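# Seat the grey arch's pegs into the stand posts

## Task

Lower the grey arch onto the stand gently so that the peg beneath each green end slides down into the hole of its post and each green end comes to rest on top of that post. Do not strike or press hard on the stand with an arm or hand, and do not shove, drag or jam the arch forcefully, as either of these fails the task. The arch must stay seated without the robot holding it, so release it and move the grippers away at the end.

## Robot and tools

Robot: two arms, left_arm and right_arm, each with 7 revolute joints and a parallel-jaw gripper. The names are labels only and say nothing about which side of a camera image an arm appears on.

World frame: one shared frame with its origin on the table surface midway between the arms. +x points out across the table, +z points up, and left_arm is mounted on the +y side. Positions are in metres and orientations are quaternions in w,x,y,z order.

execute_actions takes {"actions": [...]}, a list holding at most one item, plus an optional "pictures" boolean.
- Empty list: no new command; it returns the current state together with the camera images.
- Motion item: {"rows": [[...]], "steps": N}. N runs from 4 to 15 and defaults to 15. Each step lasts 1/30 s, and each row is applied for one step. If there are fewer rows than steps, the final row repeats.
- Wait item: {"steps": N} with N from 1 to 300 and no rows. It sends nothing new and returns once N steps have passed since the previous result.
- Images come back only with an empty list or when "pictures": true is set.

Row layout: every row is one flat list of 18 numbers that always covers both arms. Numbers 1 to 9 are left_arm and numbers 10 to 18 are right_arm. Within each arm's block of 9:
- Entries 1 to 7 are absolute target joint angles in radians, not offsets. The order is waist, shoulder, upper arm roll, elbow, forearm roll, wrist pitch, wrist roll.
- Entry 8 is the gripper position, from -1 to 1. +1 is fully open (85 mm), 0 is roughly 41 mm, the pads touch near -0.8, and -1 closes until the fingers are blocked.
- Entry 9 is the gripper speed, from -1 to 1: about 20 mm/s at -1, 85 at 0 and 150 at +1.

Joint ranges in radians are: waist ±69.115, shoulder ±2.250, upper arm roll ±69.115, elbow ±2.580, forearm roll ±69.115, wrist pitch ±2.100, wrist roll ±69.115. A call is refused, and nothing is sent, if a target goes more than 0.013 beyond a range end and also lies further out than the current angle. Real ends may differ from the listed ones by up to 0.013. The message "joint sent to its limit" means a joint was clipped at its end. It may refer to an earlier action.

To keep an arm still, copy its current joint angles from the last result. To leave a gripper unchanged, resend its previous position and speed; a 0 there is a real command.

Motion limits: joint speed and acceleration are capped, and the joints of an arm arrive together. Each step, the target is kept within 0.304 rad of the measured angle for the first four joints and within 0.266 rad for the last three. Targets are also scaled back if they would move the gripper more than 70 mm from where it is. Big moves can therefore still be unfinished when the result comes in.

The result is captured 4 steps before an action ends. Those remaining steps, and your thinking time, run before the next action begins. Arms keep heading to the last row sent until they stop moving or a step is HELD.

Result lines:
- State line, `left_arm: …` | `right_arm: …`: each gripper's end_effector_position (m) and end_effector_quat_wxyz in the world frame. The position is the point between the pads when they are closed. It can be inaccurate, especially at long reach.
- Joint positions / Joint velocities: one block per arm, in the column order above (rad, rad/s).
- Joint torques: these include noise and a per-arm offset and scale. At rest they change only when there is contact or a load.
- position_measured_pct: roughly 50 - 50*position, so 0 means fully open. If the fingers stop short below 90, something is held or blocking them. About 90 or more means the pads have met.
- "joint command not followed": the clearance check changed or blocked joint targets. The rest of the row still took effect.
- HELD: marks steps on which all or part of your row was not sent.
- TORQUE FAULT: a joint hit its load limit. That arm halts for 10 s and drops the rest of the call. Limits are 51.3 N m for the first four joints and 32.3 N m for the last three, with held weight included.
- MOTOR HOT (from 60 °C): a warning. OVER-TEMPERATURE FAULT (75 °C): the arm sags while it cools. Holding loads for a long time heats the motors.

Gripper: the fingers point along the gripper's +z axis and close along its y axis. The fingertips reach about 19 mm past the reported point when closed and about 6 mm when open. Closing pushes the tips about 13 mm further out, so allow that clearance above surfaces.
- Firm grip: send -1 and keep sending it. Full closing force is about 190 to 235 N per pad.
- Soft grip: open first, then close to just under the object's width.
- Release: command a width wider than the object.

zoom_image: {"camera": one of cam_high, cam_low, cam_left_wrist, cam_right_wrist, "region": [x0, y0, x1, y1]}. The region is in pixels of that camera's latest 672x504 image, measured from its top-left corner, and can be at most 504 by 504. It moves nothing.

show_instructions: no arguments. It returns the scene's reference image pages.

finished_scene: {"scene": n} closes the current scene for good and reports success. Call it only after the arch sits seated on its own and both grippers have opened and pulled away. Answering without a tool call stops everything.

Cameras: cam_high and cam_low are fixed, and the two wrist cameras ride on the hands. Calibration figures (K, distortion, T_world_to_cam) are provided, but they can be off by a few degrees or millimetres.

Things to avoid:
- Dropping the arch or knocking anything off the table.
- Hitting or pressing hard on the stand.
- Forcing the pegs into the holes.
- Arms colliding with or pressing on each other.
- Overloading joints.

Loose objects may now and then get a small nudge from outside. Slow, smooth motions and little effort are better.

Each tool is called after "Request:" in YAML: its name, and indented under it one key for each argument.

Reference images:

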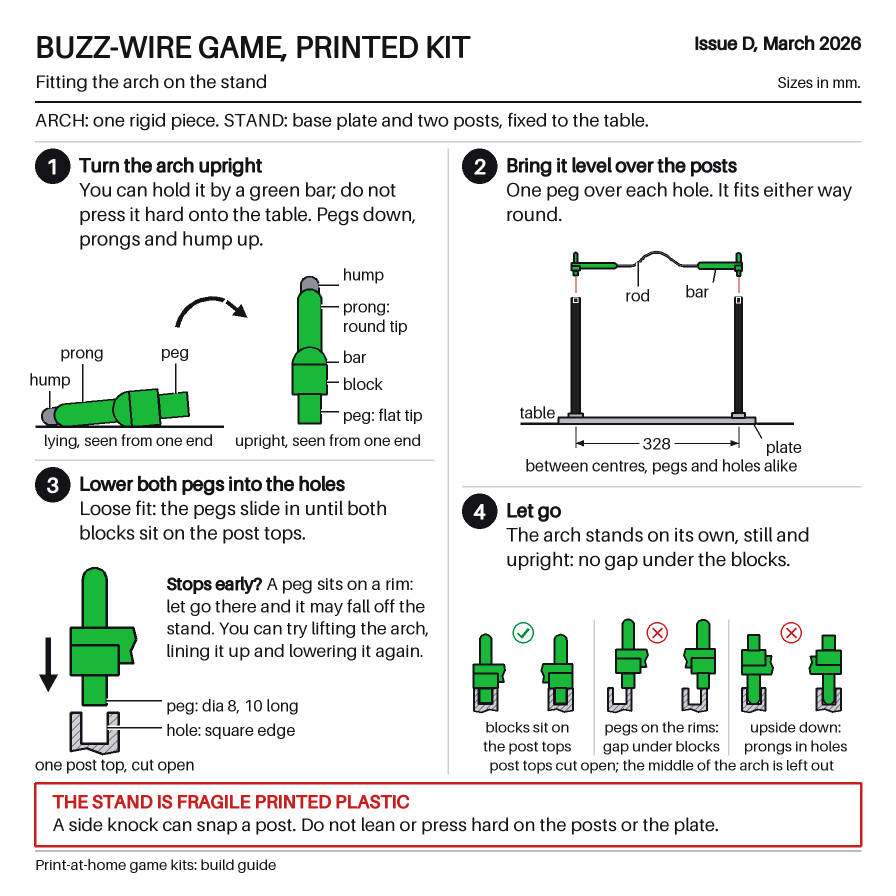

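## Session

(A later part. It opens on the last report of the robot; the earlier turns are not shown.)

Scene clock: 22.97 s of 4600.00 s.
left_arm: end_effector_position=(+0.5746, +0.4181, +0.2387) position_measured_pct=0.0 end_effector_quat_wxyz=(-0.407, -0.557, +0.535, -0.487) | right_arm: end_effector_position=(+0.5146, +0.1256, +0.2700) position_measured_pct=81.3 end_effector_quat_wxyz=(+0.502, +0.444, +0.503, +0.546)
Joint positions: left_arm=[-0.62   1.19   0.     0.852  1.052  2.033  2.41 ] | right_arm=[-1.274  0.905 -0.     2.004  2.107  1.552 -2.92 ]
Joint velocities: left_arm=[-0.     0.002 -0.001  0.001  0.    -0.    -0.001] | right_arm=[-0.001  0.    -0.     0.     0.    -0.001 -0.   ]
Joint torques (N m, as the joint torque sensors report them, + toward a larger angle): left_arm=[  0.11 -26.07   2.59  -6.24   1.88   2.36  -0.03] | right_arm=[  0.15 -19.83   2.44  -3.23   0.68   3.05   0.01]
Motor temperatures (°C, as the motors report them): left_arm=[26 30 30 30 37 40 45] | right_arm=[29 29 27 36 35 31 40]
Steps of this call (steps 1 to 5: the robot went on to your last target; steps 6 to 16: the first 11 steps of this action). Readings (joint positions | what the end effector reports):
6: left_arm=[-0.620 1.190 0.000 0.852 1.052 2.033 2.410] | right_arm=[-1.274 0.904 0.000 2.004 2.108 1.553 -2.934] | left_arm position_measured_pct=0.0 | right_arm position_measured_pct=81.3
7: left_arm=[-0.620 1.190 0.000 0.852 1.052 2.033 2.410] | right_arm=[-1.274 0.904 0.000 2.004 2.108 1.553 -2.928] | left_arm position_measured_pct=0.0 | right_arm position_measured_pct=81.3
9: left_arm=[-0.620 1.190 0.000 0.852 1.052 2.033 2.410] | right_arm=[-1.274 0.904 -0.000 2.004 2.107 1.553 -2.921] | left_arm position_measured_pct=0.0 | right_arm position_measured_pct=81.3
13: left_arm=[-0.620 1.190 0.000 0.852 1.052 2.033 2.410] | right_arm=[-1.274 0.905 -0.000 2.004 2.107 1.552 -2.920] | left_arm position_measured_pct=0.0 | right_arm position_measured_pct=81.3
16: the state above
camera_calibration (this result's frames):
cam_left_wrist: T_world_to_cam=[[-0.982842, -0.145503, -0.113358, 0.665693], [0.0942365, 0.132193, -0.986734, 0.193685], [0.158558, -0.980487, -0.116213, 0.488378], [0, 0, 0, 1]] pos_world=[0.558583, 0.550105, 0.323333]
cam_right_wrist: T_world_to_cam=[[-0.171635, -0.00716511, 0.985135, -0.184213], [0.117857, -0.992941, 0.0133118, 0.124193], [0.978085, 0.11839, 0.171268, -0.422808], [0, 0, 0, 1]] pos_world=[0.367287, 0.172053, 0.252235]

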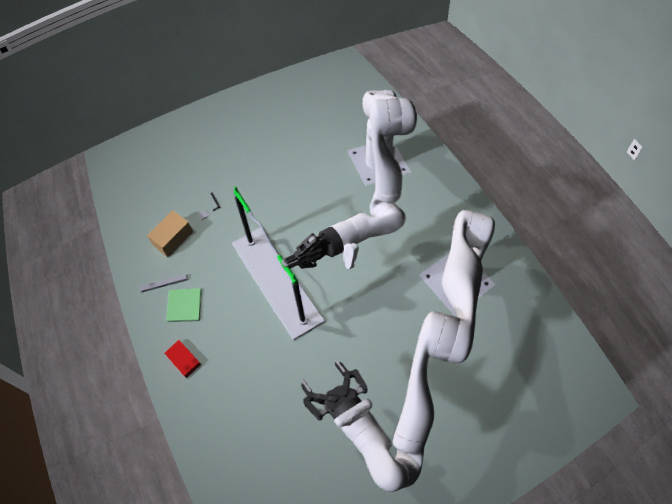

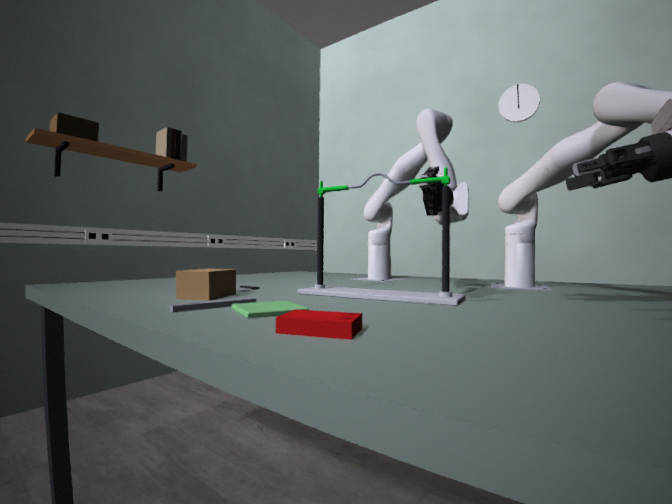

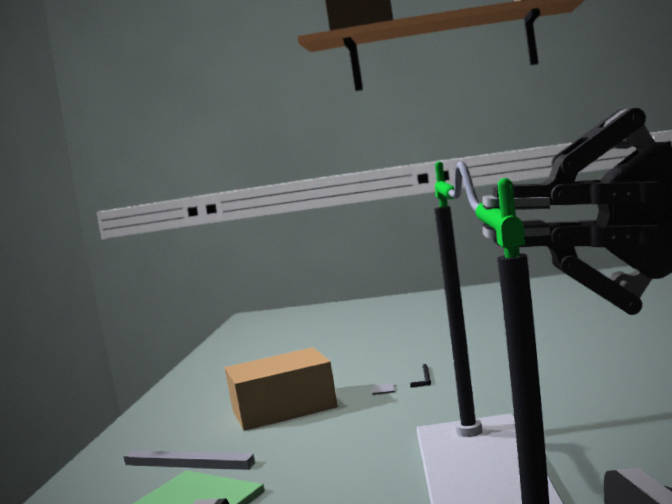

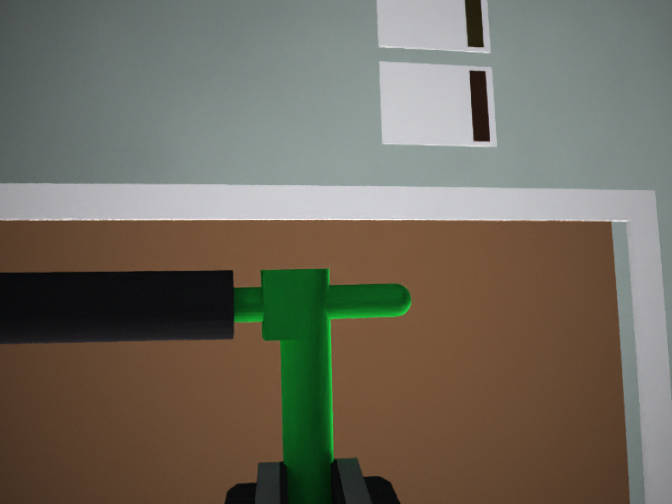

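Request:
execute_actions:
  actions:
    - {"rows":[[-0.62,1.19,0,0.852,1.052,2.033,2.41,1,0,-1.2727,0.9042,0,2.0074,2.1114,1.5526,-2.9223,-0.7,-0.5]],"steps":10}

Request:
execute_actions:
  actions:
    - {"rows":[[-0.62,1.19,0,0.852,1.052,2.033,2.41,1,0,-1.2727,0.9042,0,2.0074,2.1114,1.5526,-2.927,-0.7,-0.5],[-0.62,1.19,0,0.852,1.052,2.033,2.41,1,0,-1.2727,0.9042,0,2.0074,2.1114,1.5526,-2.927,-0.7,-0.5],[-0.62,1.19,0,0.852,1.052,2.033,2.41,1,0,-1.2727,0.9042,0,2.0074,2.1114,1.5526,-2.933,-0.7,-0.5]]}
  pictures: true

Request:
zoom_image:
  camera: "cam_left_wrist"
  region: [420,160,480,230]

Scene clock: 25.57 s of 4600.00 s.
left_arm: end_effector_position=(+0.5746, +0.4181, +0.2387) position_measured_pct=0.0 end_effector_quat_wxyz=(-0.407, -0.557, +0.535, -0.487) | right_arm: end_effector_position=(+0.5147, +0.1256, +0.2700) position_measured_pct=81.3 end_effector_quat_wxyz=(+0.501, +0.443, +0.504, +0.546)
Joint positions: left_arm=[-0.62   1.19   0.     0.852  1.052  2.033  2.41 ] | right_arm=[-1.273  0.904 -0.     2.007  2.112  1.552 -2.922]
Joint velocities: left_arm=[-0.     0.001 -0.001  0.     0.    -0.    -0.001] | right_arm=[ 0.001 -0.    -0.     0.001  0.002 -0.    -0.   ]
Joint torques (N m, as the joint torque sensors report them, + toward a larger angle): left_arm=[ -0.03 -26.04   2.66  -6.45   1.96   2.34  -0.04] | right_arm=[ -0.24 -20.13   2.44  -3.48   0.76   3.17   0.03]
Motor temperatures (°C, as the motors report them): left_arm=[26 30 30 30 37 40 45] | right_arm=[29 29 27 36 35 31 40]
Steps of this call (steps 1 to 4: the last 4 steps of your previous action; steps 5 to 15: the robot went on to your last target; steps 16 to 72: nothing new was sent; steps 73 to 78: the first 6 steps of this action). Readings (joint positions | what the end effector reports):
73: left_arm=[-0.620 1.190 0.000 0.852 1.052 2.033 2.410] | right_arm=[-1.274 0.905 -0.000 2.005 2.108 1.552 -2.920] | left_arm position_measured_pct=0.0 | right_arm position_measured_pct=81.3
74: left_arm=[-0.620 1.190 0.000 0.852 1.052 2.033 2.410] | right_arm=[-1.273 0.904 -0.000 2.006 2.110 1.552 -2.922] | left_arm position_measured_pct=0.0 | right_arm position_measured_pct=81.3
76: left_arm=[-0.620 1.190 0.000 0.852 1.052 2.033 2.410] | right_arm=[-1.273 0.904 -0.000 2.007 2.111 1.552 -2.922] | left_arm position_measured_pct=0.0 | right_arm position_measured_pct=81.3
78: the state above

Scene clock: 26.07 s of 4600.00 s.
left_arm: end_effector_position=(+0.5746, +0.4181, +0.2387) position_measured_pct=0.0 end_effector_quat_wxyz=(-0.407, -0.557, +0.535, -0.487) | right_arm: end_effector_position=(+0.5147, +0.1255, +0.2701) position_measured_pct=81.3 end_effector_quat_wxyz=(+0.499, +0.446, +0.501, +0.549)
Joint positions: left_arm=[-0.62   1.19   0.     0.852  1.052  2.033  2.41 ] | right_arm=[-1.273  0.904  0.     2.007  2.112  1.553 -2.932]
Joint velocities: left_arm=[ 0.    -0.001  0.001  0.001  0.002  0.     0.002] | right_arm=[ 0.001  0.    -0.     0.     0.    -0.001 -0.   ]
Joint torques (N m, as the joint torque sensors report them, + toward a larger angle): left_arm=[ -0.13 -26.22   2.63  -6.44   1.85   2.31  -0.12] | right_arm=[  0.13 -19.69   2.3   -3.04   0.55   3.    -0.25]
Motor temperatures (°C, as the motors report them): left_arm=[26 30 30 30 37 40 45] | right_arm=[29 29 27 36 35 31 40]
Steps of this call (steps 1 to 4: the last 4 steps of your previous action; steps 5 to 15: the first 11 steps of this action). Readings (joint positions | what the end effector reports):
5: left_arm=[-0.620 1.190 0.000 0.852 1.052 2.033 2.410] | right_arm=[-1.273 0.904 -0.000 2.007 2.112 1.552 -2.923] | left_arm position_measured_pct=0.0 | right_arm position_measured_pct=81.3
6: left_arm=[-0.620 1.190 0.000 0.852 1.052 2.033 2.410] | right_arm=[-1.273 0.904 -0.000 2.007 2.112 1.552 -2.925] | left_arm position_measured_pct=0.0 | right_arm position_measured_pct=81.3
8: left_arm=[-0.620 1.190 0.000 0.852 1.052 2.033 2.410] | right_arm=[-1.273 0.904 -0.000 2.007 2.112 1.553 -2.930] | left_arm position_measured_pct=0.0 | right_arm position_measured_pct=81.3
12: left_arm=[-0.620 1.190 0.000 0.852 1.052 2.033 2.410] | right_arm=[-1.273 0.904 0.000 2.007 2.112 1.553 -2.932] | left_arm position_measured_pct=0.0 | right_arm position_measured_pct=81.3
15: the state above
camera_calibration (this result's frames):
cam_left_wrist: T_world_to_cam=[[-0.982842, -0.145503, -0.113358, 0.665693], [0.0942364, 0.132193, -0.986734, 0.193685], [0.158558, -0.980487, -0.116213, 0.488378], [0, 0, 0, 1]] pos_world=[0.558582, 0.550105, 0.323333]
cam_right_wrist: T_world_to_cam=[[-0.170864, -0.0174717, 0.98514, -0.18342], [0.12193, -0.992532, 0.00354486, 0.124592], [0.977721, 0.120724, 0.171718, -0.423169], [0, 0, 0, 1]] pos_world=[0.36721, 0.171544, 0.252918]

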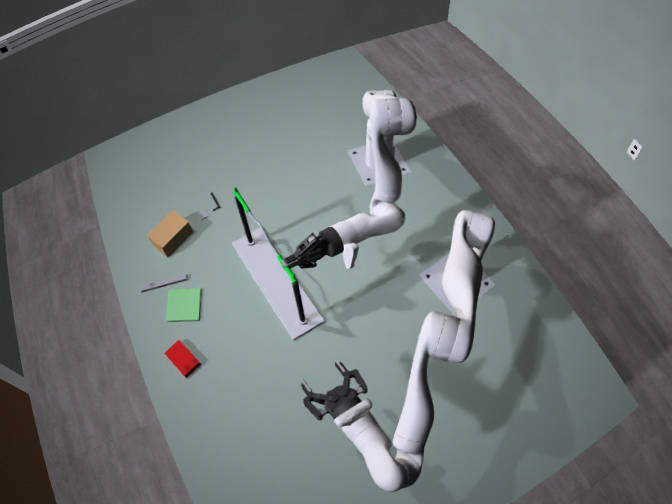

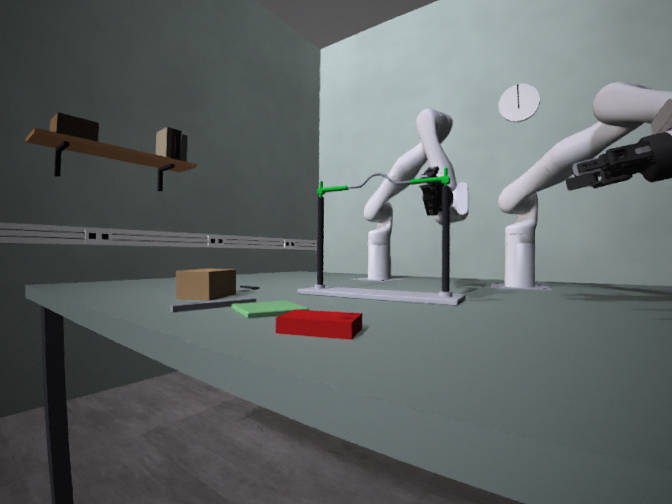

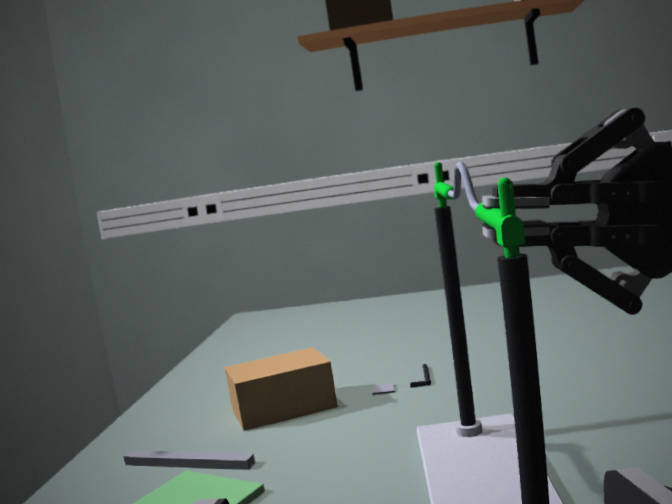

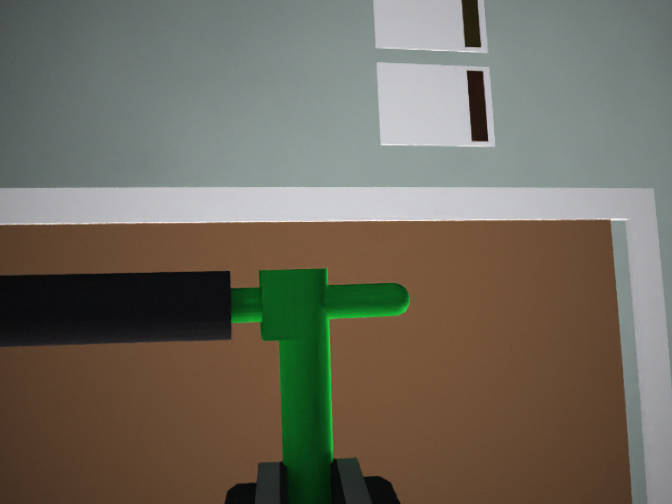

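Region (420, 160, 480, 230) of cam_left_wrist's 672x504 image, scaled by 7.200; it fills the left 432 columns of this view, and the rest is white.

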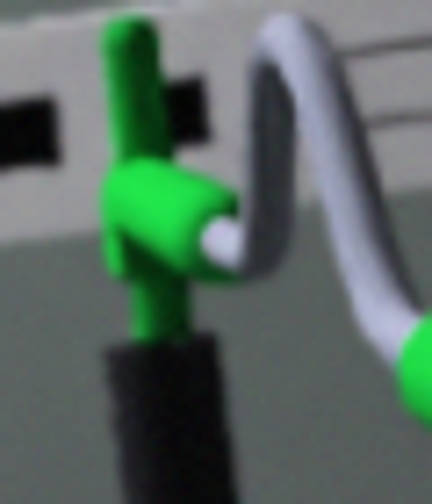

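Request:
zoom_image:
  camera: "cam_low"
  region: [305,175,345,210]

Request:
zoom_image:
  camera: "cam_right_wrist"
  region: [170,250,290,360]

Request:
zoom_image:
  camera: "cam_left_wrist"
  region: [430,190,460,220]

Region (305, 175, 345, 210) of cam_low's 672x504 image, scaled by 12.600, with more detail than that image has; it fills the top 441 rows of this view, and the rest is white.

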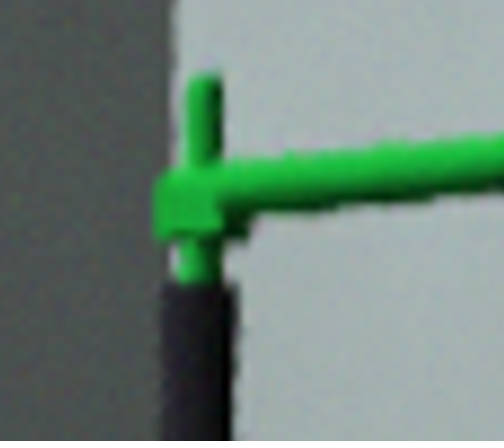

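Region (170, 250, 290, 360) of cam_right_wrist's 672x504 image, scaled by 4.200; it fills the top 462 rows of this view, and the rest is white.

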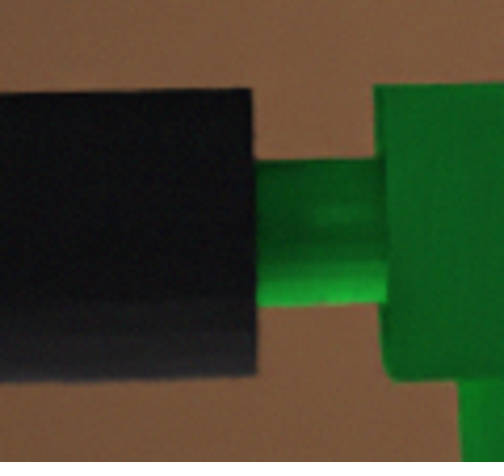

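Region (430, 190, 460, 220) of cam_left_wrist's 672x504 image, scaled by 16.800.

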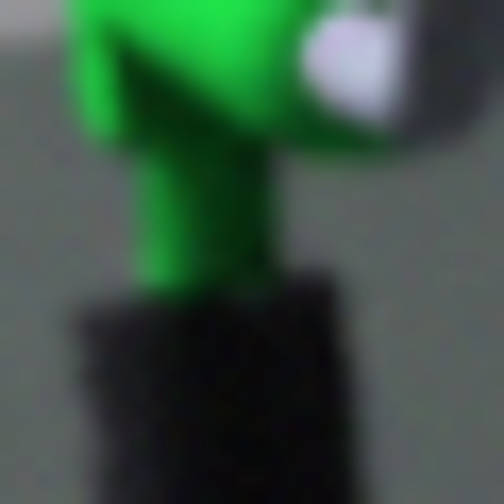

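Request:
execute_actions:
  actions:
    - {"rows":[[-0.62,1.19,0,0.852,1.052,2.033,2.41,1,0,-1.2723,0.904,0,2.008,2.1125,1.5526,-2.924,-0.7,-0.5]],"steps":10}

Request:
execute_actions:
  actions:
    - {"rows":[[-0.62,1.19,0,0.852,1.052,2.033,2.41,1,0,-1.272,0.9039,0,2.0087,2.1136,1.5526,-2.925,-0.7,-0.5],[-0.62,1.19,0,0.852,1.052,2.033,2.41,1,0,-1.272,0.9039,0,2.0087,2.1136,1.5526,-2.925,-0.7,-0.5],[-0.62,1.19,0,0.852,1.052,2.033,2.41,1,0,-1.272,0.9039,0,2.0087,2.1136,1.5526,-2.925,-0.7,-0.5],[-0.62,1.19,0,0.852,1.052,2.033,2.41,1,0,-1.272,0.9039,0,2.0087,2.1136,1.5526,-2.929,-0.7,-0.5],[-0.62,1.19,0,0.852,1.052,2.033,2.41,1,0,-1.272,0.9039,0,2.0087,2.1136,1.5526,-2.934,-0.7,-0.5]]}
  pictures: true

Request:
zoom_image:
  camera: "cam_left_wrist"
  region: [420,160,530,270]

Scene clock: 26.60 s of 4600.00 s.
left_arm: end_effector_position=(+0.5746, +0.4181, +0.2387) position_measured_pct=0.0 end_effector_quat_wxyz=(-0.407, -0.557, +0.535, -0.487) | right_arm: end_effector_position=(+0.5147, +0.1256, +0.2701) position_measured_pct=81.3 end_effector_quat_wxyz=(+0.501, +0.443, +0.504, +0.547)
Joint positions: left_arm=[-0.62   1.19   0.     0.852  1.052  2.033  2.41 ] | right_arm=[-1.273  0.904 -0.     2.008  2.113  1.552 -2.924]
Joint velocities: left_arm=[-0.    -0.001  0.001 -0.001 -0.001  0.     0.002] | right_arm=[ 0.001 -0.    -0.001 -0.     0.001  0.     0.002]
Joint torques (N m, as the joint torque sensors report them, + toward a larger angle): left_arm=[  0.1  -26.19   2.6   -6.59   1.93   2.21  -0.18] | right_arm=[ -0.07 -19.74   2.4   -3.07   0.6    3.12   0.24]
Motor temperatures (°C, as the motors report them): left_arm=[26 30 30 30 37 40 45] | right_arm=[29 29 27 36 35 31 40]
Steps of this call (steps 1 to 4: the last 4 steps of your previous action; steps 5 to 10: the robot went on to your last target; steps 11 to 16: the first 6 steps of this action). Readings (joint positions | what the end effector reports):
11: left_arm=[-0.620 1.190 0.000 0.852 1.052 2.033 2.410] | right_arm=[-1.273 0.904 0.000 2.007 2.112 1.553 -2.932] | left_arm position_measured_pct=0.0 | right_arm position_measured_pct=81.3
12: left_arm=[-0.620 1.190 0.000 0.852 1.052 2.033 2.410] | right_arm=[-1.273 0.904 -0.000 2.008 2.113 1.553 -2.928] | left_arm position_measured_pct=0.0 | right_arm position_measured_pct=81.3
14: left_arm=[-0.620 1.190 0.000 0.852 1.052 2.033 2.410] | right_arm=[-1.273 0.904 -0.000 2.008 2.113 1.553 -2.925] | left_arm position_measured_pct=0.0 | right_arm position_measured_pct=81.3
16: the state above

Scene clock: 27.10 s of 4600.00 s.
left_arm: end_effector_position=(+0.5746, +0.4181, +0.2387) position_measured_pct=0.0 end_effector_quat_wxyz=(-0.407, -0.557, +0.535, -0.487) | right_arm: end_effector_position=(+0.5148, +0.1254, +0.2698) position_measured_pct=81.3 end_effector_quat_wxyz=(+0.498, +0.446, +0.502, +0.549)
Joint positions: left_arm=[-0.62   1.19   0.     0.852  1.052  2.033  2.41 ] | right_arm=[-1.272  0.904 -0.     2.008  2.114  1.552 -2.934]
Joint velocities: left_arm=[-0.     0.001  0.    -0.    -0.    -0.     0.   ] | right_arm=[ 0.     0.     0.    -0.     0.     0.001  0.001]
Joint torques (N m, as the joint torque sensors report them, + toward a larger angle): left_arm=[  0.03 -26.23   2.57  -6.41   1.92   2.31   0.07] | right_arm=[ -0.03 -19.89   2.22  -3.02   0.69   3.36   0.  ]
Motor temperatures (°C, as the motors report them): left_arm=[26 30 30 30 37 40 45] | right_arm=[29 29 27 36 35 31 40]
Steps of this call (steps 1 to 4: the last 4 steps of your previous action; steps 5 to 15: the first 11 steps of this action). Readings (joint positions | what the end effector reports):
5: left_arm=[-0.620 1.190 0.000 0.852 1.052 2.033 2.410] | right_arm=[-1.272 0.904 -0.000 2.008 2.113 1.552 -2.924] | left_arm position_measured_pct=0.0 | right_arm position_measured_pct=81.3
6: left_arm=[-0.620 1.190 0.000 0.852 1.052 2.033 2.410] | right_arm=[-1.272 0.904 -0.000 2.008 2.114 1.552 -2.925] | left_arm position_measured_pct=0.0 | right_arm position_measured_pct=81.3
8: left_arm=[-0.620 1.190 0.000 0.852 1.052 2.033 2.410] | right_arm=[-1.272 0.904 -0.000 2.008 2.114 1.552 -2.926] | left_arm position_measured_pct=0.0 | right_arm position_measured_pct=81.3
12: left_arm=[-0.620 1.190 0.000 0.852 1.052 2.033 2.410] | right_arm=[-1.272 0.904 -0.000 2.008 2.114 1.552 -2.934] | left_arm position_measured_pct=0.0 | right_arm position_measured_pct=81.3
15: the state above
camera_calibration (this result's frames):
cam_left_wrist: T_world_to_cam=[[-0.982842, -0.145503, -0.113358, 0.665693], [0.0942364, 0.132193, -0.986734, 0.193685], [0.158558, -0.980487, -0.116213, 0.488378], [0, 0, 0, 1]] pos_world=[0.558583, 0.550105, 0.323333]
cam_right_wrist: T_world_to_cam=[[-0.169961, -0.0179208, 0.985288, -0.183514], [0.123232, -0.992373, 0.00320776, 0.123873], [0.977715, 0.121964, 0.170873, -0.423138], [0, 0, 0, 1]] pos_world=[0.367253, 0.171247, 0.252719]

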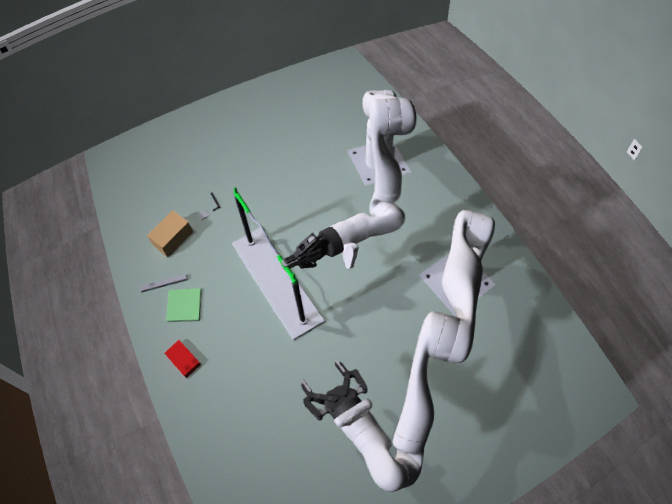

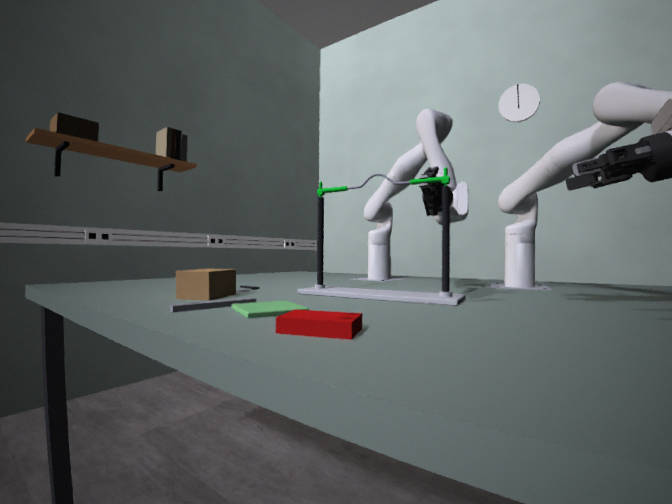

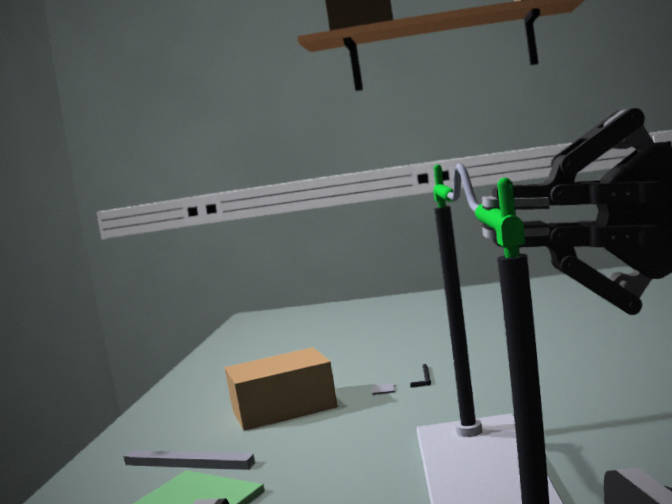

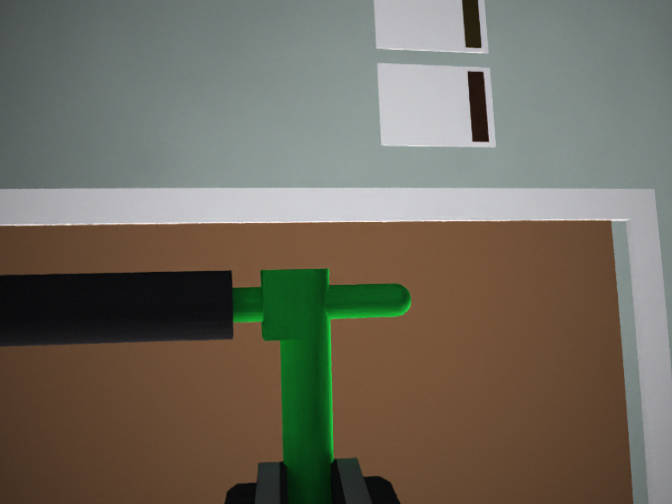

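Region (420, 160, 530, 270) of cam_left_wrist's 672x504 image, scaled by 4.582.

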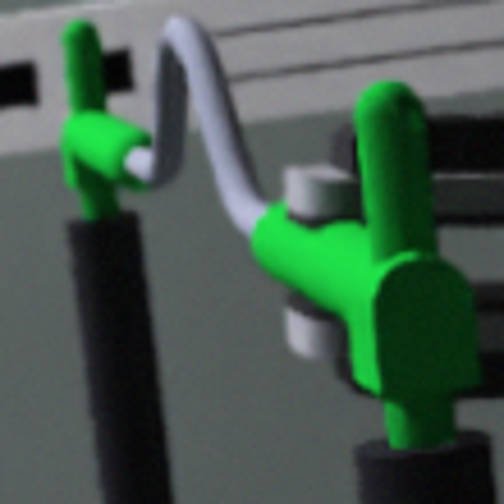

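Both in. About 7 mm left; lower 5.5.

Request:
execute_actions:
  actions:
    - {"rows":[[-0.62,1.19,0,0.852,1.052,2.033,2.41,1,0,-1.272,0.9073,0,2.0083,2.1137,1.5541,-2.9366,-0.7,-0.5],[-0.62,1.19,0,0.852,1.052,2.033,2.41,1,0,-1.272,0.9073,0,2.0083,2.1137,1.5541,-2.9366,-0.7,-0.5],[-0.62,1.19,0,0.852,1.052,2.033,2.41,1,0,-1.272,0.9107,0,2.008,2.1138,1.5557,-2.9393,-0.7,-0.5],[-0.62,1.19,0,0.852,1.052,2.033,2.41,1,0,-1.272,0.9107,0,2.008,2.1138,1.5557,-2.9393,-0.7,-0.5],[-0.62,1.19,0,0.852,1.052,2.033,2.41,1,0,-1.272,0.9142,0,2.0076,2.1139,1.5572,-2.9419,-0.7,-0.5],[-0.62,1.19,0,0.852,1.052,2.033,2.41,1,0,-1.272,0.9142,0,2.0076,2.1139,1.5572,-2.9419,-0.7,-0.5],[-0.62,1.19,0,0.852,1.052,2.033,2.41,1,0,-1.272,0.9176,0,2.0072,2.114,1.5588,-2.9446,-0.7,-0.5]]}

Request:
execute_actions:
  actions:
    - {"steps":6}
  pictures: true

Scene clock: 27.67 s of 4600.00 s.
left_arm: end_effector_position=(+0.5746, +0.4181, +0.2387) position_measured_pct=0.0 end_effector_quat_wxyz=(-0.407, -0.557, +0.535, -0.487) | right_arm: end_effector_position=(+0.5148, +0.1254, +0.2651) position_measured_pct=81.3 end_effector_quat_wxyz=(+0.498, +0.446, +0.501, +0.550)
Joint positions: left_arm=[-0.62   1.19   0.     0.852  1.052  2.033  2.41 ] | right_arm=[-1.272  0.917  0.     2.007  2.115  1.559 -2.945]
Joint velocities: left_arm=[ 0.     0.001  0.002  0.    -0.     0.    -0.001] | right_arm=[ 0.001  0.004  0.    -0.001 -0.     0.004 -0.001]
Joint torques (N m, as the joint torque sensors report them, + toward a larger angle): left_arm=[  0.02 -26.3    2.6   -6.34   1.97   2.45  -0.14] | right_arm=[ -0.28 -19.63   2.02  -2.93   0.52   3.15   0.14]
Motor temperatures (°C, as the motors report them): left_arm=[26 30 30 30 37 40 45] | right_arm=[29 29 27 36 35 31 40]
Steps of this call (steps 1 to 4: the last 4 steps of your previous action; steps 5 to 6: the robot went on to your last target; steps 7 to 17: the first 11 steps of this action). Readings (joint positions | what the end effector reports):
7: left_arm=[-0.620 1.190 0.000 0.852 1.052 2.033 2.410] | right_arm=[-1.272 0.905 -0.000 2.008 2.114 1.553 -2.934] | left_arm position_measured_pct=0.0 | right_arm position_measured_pct=81.3
8: left_arm=[-0.620 1.190 -0.000 0.852 1.052 2.033 2.410] | right_arm=[-1.272 0.907 0.000 2.008 2.114 1.554 -2.936] | left_arm position_measured_pct=0.0 | right_arm position_measured_pct=81.3
10: left_arm=[-0.620 1.190 0.000 0.852 1.052 2.033 2.410] | right_arm=[-1.272 0.909 0.000 2.008 2.114 1.555 -2.938] | left_arm position_measured_pct=0.0 | right_arm position_measured_pct=81.3
14: left_arm=[-0.620 1.190 0.000 0.852 1.052 2.033 2.410] | right_arm=[-1.272 0.916 0.000 2.007 2.114 1.558 -2.943] | left_arm position_measured_pct=0.0 | right_arm position_measured_pct=81.3
17: the state above

Scene clock: 27.87 s of 4600.00 s.
left_arm: end_effector_position=(+0.5746, +0.4181, +0.2387) position_measured_pct=0.0 end_effector_quat_wxyz=(-0.407, -0.557, +0.535, -0.487) | right_arm: end_effector_position=(+0.5148, +0.1254, +0.2650) position_measured_pct=81.3 end_effector_quat_wxyz=(+0.498, +0.445, +0.501, +0.550)
Joint positions: left_arm=[-0.62   1.19   0.     0.852  1.052  2.033  2.41 ] | right_arm=[-1.272  0.917  0.     2.007  2.115  1.559 -2.945]
Joint velocities: left_arm=[ 0.    -0.001  0.001 -0.    -0.     0.    -0.   ] | right_arm=[ 0.001  0.001 -0.    -0.     0.     0.001 -0.   ]
Joint torques (N m, as the joint torque sensors report them, + toward a larger angle): left_arm=[  0.13 -26.23   2.62  -6.41   1.9    2.27  -0.11] | right_arm=[ -0.19 -19.53   1.88  -2.98   0.55   3.09   0.09]
Motor temperatures (°C, as the motors report them): left_arm=[26 30 30 30 37 40 45] | right_arm=[29 29 27 36 35 31 40]
Kept back: nothing.
Steps of this call (steps 1 to 4: the last 4 steps of your previous action; steps 5 to 6: the robot went on to your last target). Readings (joint positions | what the end effector reports):
1: left_arm=[-0.620 1.190 0.000 0.852 1.052 2.033 2.410] | right_arm=[-1.272 0.917 0.000 2.007 2.115 1.559 -2.945] | left_arm position_measured_pct=0.0 | right_arm position_measured_pct=81.3
2: left_arm=[-0.620 1.190 0.000 0.852 1.052 2.033 2.410] | right_arm=[-1.272 0.917 0.000 2.007 2.115 1.559 -2.945] | left_arm position_measured_pct=0.0 | right_arm position_measured_pct=81.3
4: left_arm=[-0.620 1.190 0.000 0.852 1.052 2.033 2.410] | right_arm=[-1.272 0.917 0.000 2.007 2.115 1.559 -2.945] | left_arm position_measured_pct=0.0 | right_arm position_measured_pct=81.3
6: the state above
camera_calibration (this result's frames):
cam_left_wrist: T_world_to_cam=[[-0.982842, -0.145503, -0.113358, 0.665693], [0.0942363, 0.132193, -0.986734, 0.193685], [0.158558, -0.980487, -0.116213, 0.488378], [0, 0, 0, 1]] pos_world=[0.558582, 0.550105, 0.323333]
cam_right_wrist: T_world_to_cam=[[-0.170841, -0.0190823, 0.985114, -0.178123], [0.123458, -0.992347, 0.00218791, 0.123988], [0.977533, 0.121994, 0.171889, -0.422512], [0, 0, 0, 1]] pos_world=[0.367282, 0.171184, 0.247825]

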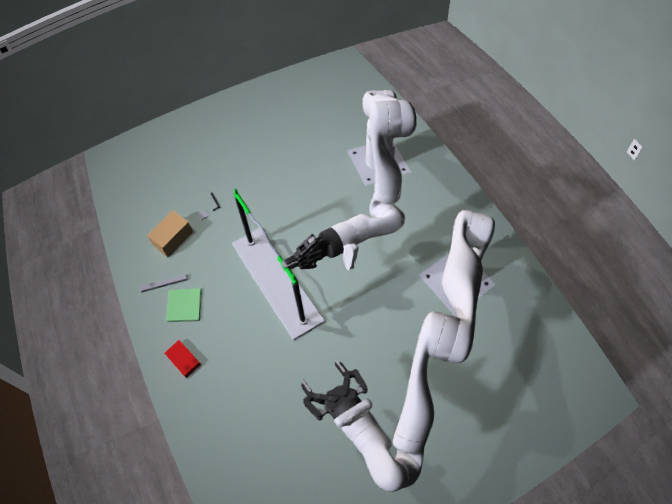

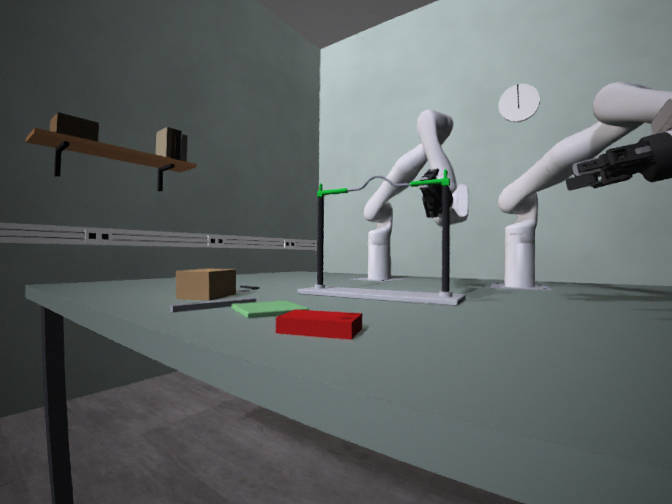

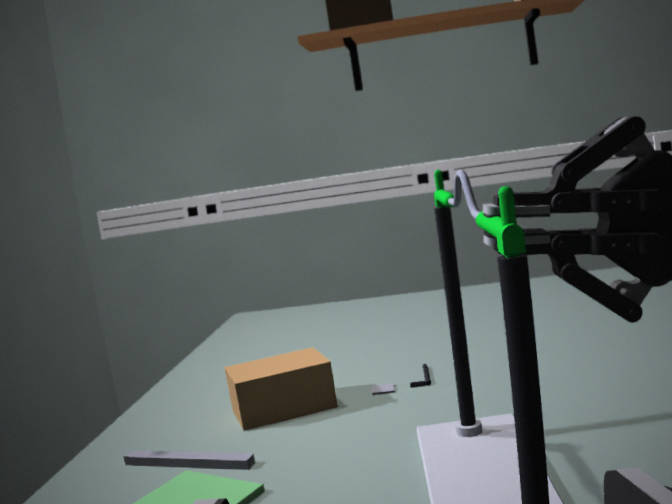

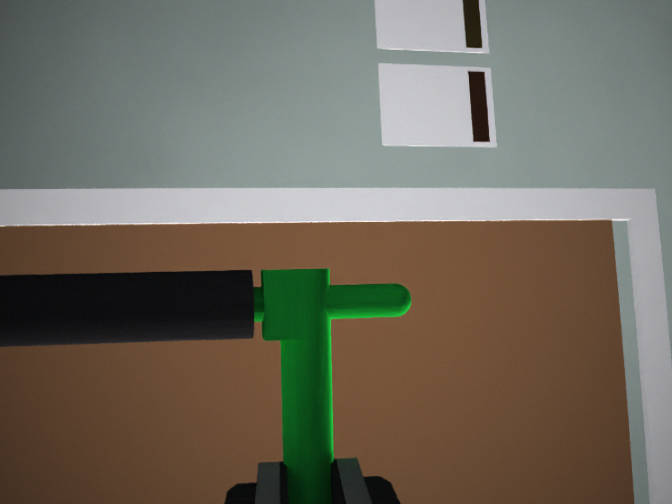

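Request:
execute_actions:
  actions:
    - {"rows":[[-0.62,1.19,0,0.852,1.052,2.033,2.41,1,0,-1.272,0.921,0,2.0068,2.1141,1.5605,-2.9475,-0.7,-0.5]],"steps":8}

Request:
execute_actions:
  actions:
    - {"rows":[[-0.62,1.19,0,0.852,1.052,2.033,2.41,1,0,-1.272,0.921,0,2.0068,2.1141,1.5605,-2.9475,0.3,-0.3]]}

Request:
execute_actions:
  actions:
    - {"rows":[[-0.62,1.19,0,0.852,1.052,2.033,2.41,1,0,-1.399,0.899,0,2.109,1.995,1.6315,-2.9985,0.3,-0.3]]}

Request:
execute_actions:
  actions:
    - {"rows":[[-0.8,1.1,0,0.852,1.052,2.033,2.41,1,0,-1.52,0.84,0,2.2,1.88,1.7,-3.05,0.3,-0.3]]}

Request:
execute_actions:
  actions:
    - {"steps":12}
  pictures: true

Request:
zoom_image:
  camera: "cam_low"
  region: [300,150,470,220]

Scene clock: 28.23 s of 4600.00 s.
left_arm: end_effector_position=(+0.5746, +0.4181, +0.2387) position_measured_pct=0.0 end_effector_quat_wxyz=(-0.407, -0.557, +0.535, -0.487) | right_arm: end_effector_position=(+0.5148, +0.1254, +0.2637) position_measured_pct=81.3 end_effector_quat_wxyz=(+0.498, +0.446, +0.501, +0.550)
Joint positions: left_arm=[-0.62   1.19   0.     0.852  1.052  2.033  2.41 ] | right_arm=[-1.272  0.92   0.     2.006  2.115  1.56  -2.947]
Joint velocities: left_arm=[ 0.     0.     0.001  0.    -0.001 -0.     0.001] | right_arm=[ 0.002  0.002 -0.    -0.001 -0.001  0.    -0.005]
Joint torques (N m, as the joint torque sensors report them, + toward a larger angle): left_arm=[ -0.13 -26.15   2.62  -6.47   1.79   2.35  -0.05] | right_arm=[ -0.01 -19.79   2.06  -2.69   0.55   3.21  -0.13]
Motor temperatures (°C, as the motors report them): left_arm=[26 30 30 30 37 40 45] | right_arm=[29 29 27 36 35 31 40]
Steps of this call (steps 1 to 7: the robot went on to your last target; steps 8 to 11: the first 4 steps of this action). Readings (joint positions | what the end effector reports):
8: left_arm=[-0.620 1.190 0.000 0.852 1.052 2.033 2.410] | right_arm=[-1.272 0.918 0.000 2.006 2.115 1.559 -2.945] | left_arm position_measured_pct=0.0 | right_arm position_measured_pct=81.3
9: left_arm=[-0.620 1.190 0.000 0.852 1.052 2.033 2.410] | right_arm=[-1.272 0.920 0.000 2.006 2.115 1.560 -2.946] | left_arm position_measured_pct=0.0 | right_arm position_measured_pct=81.3
11: the state above

Scene clock: 28.73 s of 4600.00 s.
left_arm: end_effector_position=(+0.5746, +0.4181, +0.2387) position_measured_pct=0.0 end_effector_quat_wxyz=(-0.407, -0.557, +0.535, -0.487) | right_arm: end_effector_position=(+0.5147, +0.1251, +0.2633) position_measured_pct=61.9 end_effector_quat_wxyz=(+0.498, +0.446, +0.502, +0.549)
Joint positions: left_arm=[-0.62   1.19   0.     0.852  1.052  2.033  2.41 ] | right_arm=[-1.272  0.921 -0.     2.007  2.114  1.56  -2.947]
Joint velocities: left_arm=[ 0.     0.003 -0.001  0.001  0.     0.     0.   ] | right_arm=[-0.     0.     0.     0.     0.    -0.002 -0.   ]
Joint torques (N m, as the joint torque sensors report them, + toward a larger angle): left_arm=[ -0.02 -26.12   2.46  -6.46   1.99   2.29  -0.09] | right_arm=[ -0.27 -19.83   2.01  -3.33   0.69   3.14  -0.02]
Motor temperatures (°C, as the motors report them): left_arm=[26 30 30 30 37 40 45] | right_arm=[29 29 27 36 35 31 40]
Steps of this call (steps 1 to 4: the last 4 steps of your previous action; steps 5 to 15: the first 11 steps of this action). Readings (joint positions | what the end effector reports):
5: left_arm=[-0.620 1.190 0.000 0.852 1.052 2.033 2.410] | right_arm=[-1.272 0.921 0.000 2.006 2.115 1.560 -2.948] | left_arm position_measured_pct=0.0 | right_arm position_measured_pct=81.3
6: left_arm=[-0.620 1.190 0.000 0.852 1.052 2.033 2.410] | right_arm=[-1.272 0.921 0.000 2.006 2.115 1.560 -2.948] | left_arm position_measured_pct=0.0 | right_arm position_measured_pct=81.0
8: left_arm=[-0.620 1.190 0.000 0.852 1.052 2.033 2.410] | right_arm=[-1.272 0.921 0.000 2.006 2.114 1.560 -2.948] | left_arm position_measured_pct=0.0 | right_arm position_measured_pct=77.8
12: left_arm=[-0.620 1.190 0.000 0.852 1.052 2.033 2.410] | right_arm=[-1.272 0.921 -0.000 2.007 2.114 1.560 -2.948] | left_arm position_measured_pct=0.0 | right_arm position_measured_pct=69.0
15: the state above

Scene clock: 29.23 s of 4600.00 s.
left_arm: end_effector_position=(+0.5746, +0.4181, +0.2387) position_measured_pct=0.0 end_effector_quat_wxyz=(-0.407, -0.557, +0.535, -0.487) | right_arm: end_effector_position=(+0.4604, +0.1167, +0.2703) position_measured_pct=34.9 end_effector_quat_wxyz=(+0.504, +0.439, +0.500, +0.550)
Joint positions: left_arm=[-0.62   1.19   0.     0.852  1.052  2.033  2.41 ] | right_arm=[-1.394  0.9   -0.001  2.108  1.995  1.631 -2.998]
Joint velocities: left_arm=[ 0.    -0.002  0.001  0.001  0.001  0.    -0.001] | right_arm=[-0.029 -0.007  0.028  0.021 -0.009  0.002 -0.003]
Joint torques (N m, as the joint torque sensors report them, + toward a larger angle): left_arm=[ -0.08 -26.15   2.61  -6.48   1.88   2.35  -0.08] | right_arm=[ -1.38 -18.34   1.94  -2.67   0.92   3.05  -0.1 ]
Motor temperatures (°C, as the motors report them): left_arm=[26 30 30 30 37 40 45] | right_arm=[29 29 27 36 35 31 40]
Steps of this call (steps 1 to 4: the last 4 steps of your previous action; steps 5 to 15: the first 11 steps of this action). Readings (joint positions | what the end effector reports):
5: left_arm=[-0.620 1.190 0.000 0.852 1.052 2.033 2.410] | right_arm=[-1.273 0.921 0.000 2.008 2.113 1.561 -2.948] | left_arm position_measured_pct=0.0 | right_arm position_measured_pct=50.8
6: left_arm=[-0.620 1.190 0.000 0.852 1.052 2.033 2.410] | right_arm=[-1.280 0.919 0.001 2.012 2.109 1.564 -2.950] | left_arm position_measured_pct=0.0 | right_arm position_measured_pct=48.4
8: left_arm=[-0.620 1.190 0.000 0.852 1.052 2.033 2.410] | right_arm=[-1.310 0.914 0.002 2.034 2.084 1.578 -2.960] | left_arm position_measured_pct=0.0 | right_arm position_measured_pct=43.7
12: left_arm=[-0.620 1.190 0.000 0.852 1.052 2.033 2.410] | right_arm=[-1.385 0.902 -0.002 2.097 2.008 1.624 -2.993] | left_arm position_measured_pct=0.0 | right_arm position_measured_pct=36.1
15: the state above

Scene clock: 29.73 s of 4600.00 s.
left_arm: end_effector_position=(+0.5434, +0.5095, +0.2802) position_measured_pct=0.0 end_effector_quat_wxyz=(+0.330, +0.600, -0.513, +0.518) | right_arm: end_effector_position=(+0.4109, +0.1053, +0.3014) position_measured_pct=34.9 end_effector_quat_wxyz=(+0.506, +0.434, +0.482, +0.568)
Joint positions: left_arm=[-0.792  1.104 -0.002  0.851  1.052  2.034  2.41 ] | right_arm=[-1.515  0.843 -0.     2.199  1.88   1.7   -3.05 ]
Joint velocities: left_arm=[-0.169 -0.088 -0.006 -0.004  0.     0.003 -0.001] | right_arm=[-0.034 -0.017  0.017  0.019 -0.004 -0.002 -0.001]
Joint torques (N m, as the joint torque sensors report them, + toward a larger angle): left_arm=[  6.54 -22.69   4.22  -5.61   1.9    1.88   0.03] | right_arm=[ -0.85 -17.65   1.64  -1.75   0.69   3.22  -0.03]
Motor temperatures (°C, as the motors report them): left_arm=[26 30 30 30 37 40 45] | right_arm=[29 29 27 36 35 31 40]
Steps of this call (steps 1 to 4: the last 4 steps of your previous action; steps 5 to 15: the first 11 steps of this action). Readings (joint positions | what the end effector reports):
5: left_arm=[-0.621 1.189 0.000 0.852 1.052 2.033 2.410] | right_arm=[-1.399 0.899 0.000 2.110 1.994 1.632 -2.999] | left_arm position_measured_pct=0.0 | right_arm position_measured_pct=34.9
6: left_arm=[-0.627 1.187 0.001 0.853 1.052 2.032 2.410] | right_arm=[-1.406 0.895 0.001 2.114 1.989 1.634 -3.001] | left_arm position_measured_pct=0.0 | right_arm position_measured_pct=34.9
8: left_arm=[-0.656 1.172 0.002 0.853 1.052 2.032 2.410] | right_arm=[-1.437 0.880 0.001 2.135 1.965 1.649 -3.012] | left_arm position_measured_pct=0.0 | right_arm position_measured_pct=34.9
12: left_arm=[-0.752 1.124 -0.000 0.852 1.052 2.033 2.410] | right_arm=[-1.508 0.846 -0.001 2.190 1.891 1.694 -3.045] | left_arm position_measured_pct=0.0 | right_arm position_measured_pct=34.9
15: the state above

Scene clock: 30.13 s of 4600.00 s.
left_arm: end_effector_position=(+0.5417, +0.5131, +0.2824) position_measured_pct=0.0 end_effector_quat_wxyz=(+0.327, +0.601, -0.511, +0.520) | right_arm: end_effector_position=(+0.4090, +0.1071, +0.3023) position_measured_pct=34.9 end_effector_quat_wxyz=(+0.504, +0.433, +0.483, +0.570)
Joint positions: left_arm=[-0.8    1.1   -0.     0.852  1.052  2.033  2.41 ] | right_arm=[-1.52  0.84 -0.    2.2   1.88  1.7  -3.05]
Joint velocities: left_arm=[-0.002 -0.002 -0.     0.001 -0.002 -0.     0.001] | right_arm=[-0.001 -0.001  0.    -0.     0.    -0.001 -0.   ]
Joint torques (N m, as the joint torque sensors report them, + toward a larger angle): left_arm=[  0.28 -25.86   2.54  -6.91   2.04   2.23  -0.06] | right_arm=[ -0.2  -16.95   2.24  -1.74   0.54   3.18   0.02]
Motor temperatures (°C, as the motors report them): left_arm=[26 30 30 30 37 40 45] | right_arm=[29 29 27 36 35 31 40]
Kept back: nothing.
Steps of this call (steps 1 to 4: the last 4 steps of your previous action; steps 5 to 12: the robot went on to your last target). Readings (joint positions | what the end effector reports):
1: left_arm=[-0.795 1.102 -0.002 0.851 1.052 2.034 2.410] | right_arm=[-1.516 0.842 -0.000 2.199 1.880 1.700 -3.050] | left_arm position_measured_pct=0.0 | right_arm position_measured_pct=34.9
2: left_arm=[-0.796 1.102 -0.002 0.851 1.052 2.033 2.410] | right_arm=[-1.517 0.841 0.000 2.200 1.880 1.700 -3.050] | left_arm position_measured_pct=0.0 | right_arm position_measured_pct=34.9
4: left_arm=[-0.797 1.101 -0.000 0.852 1.052 2.033 2.410] | right_arm=[-1.518 0.841 -0.000 2.200 1.880 1.700 -3.050] | left_arm position_measured_pct=0.0 | right_arm position_measured_pct=34.9
8: left_arm=[-0.799 1.100 -0.000 0.852 1.052 2.033 2.410] | right_arm=[-1.519 0.840 -0.000 2.200 1.880 1.700 -3.050] | left_arm position_measured_pct=0.0 | right_arm position_measured_pct=34.9
12: the state above
camera_calibration (this result's frames):
cam_left_wrist: T_world_to_cam=[[-0.933097, -0.30802, -0.185618, 0.728948], [0.120613, 0.21821, -0.96842, 0.163745], [0.338796, -0.926017, -0.16646, 0.480424], [0, 0, 0, 1]] pos_world=[0.497663, 0.633681, 0.373852]
cam_right_wrist: T_world_to_cam=[[-0.226288, -0.0431896, 0.973102, -0.204484], [0.133405, -0.990977, -0.0129606, 0.119153], [0.964882, 0.126884, 0.230008, -0.336161], [0, 0, 0, 1]] pos_world=[0.262187, 0.151899, 0.277847]

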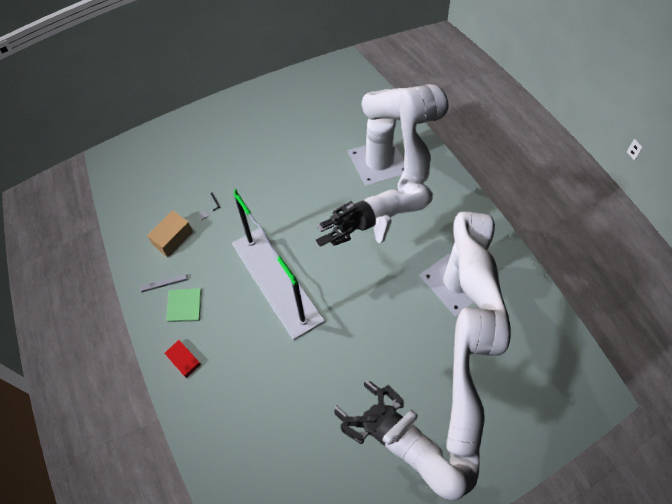

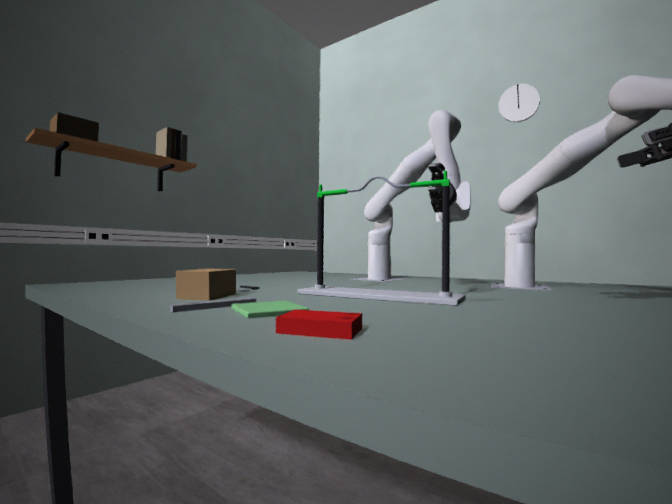

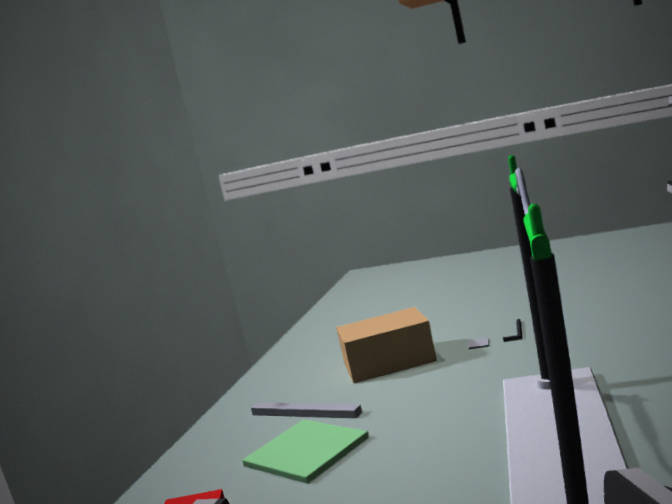

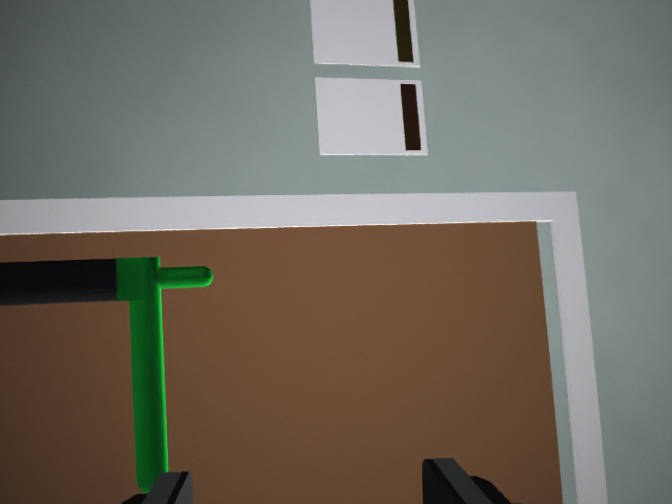

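Region (300, 150, 470, 220) of cam_low's 672x504 image, scaled by 2.965, with more detail than that image has; it fills the top 208 rows of this view, and the rest is white.

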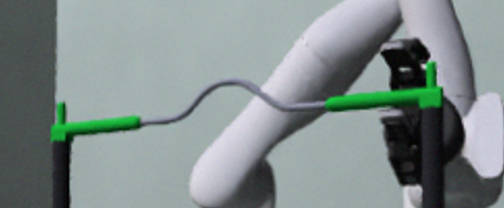

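Request:
finished_scene:
  scene: 1

The scene is finished: the task was done.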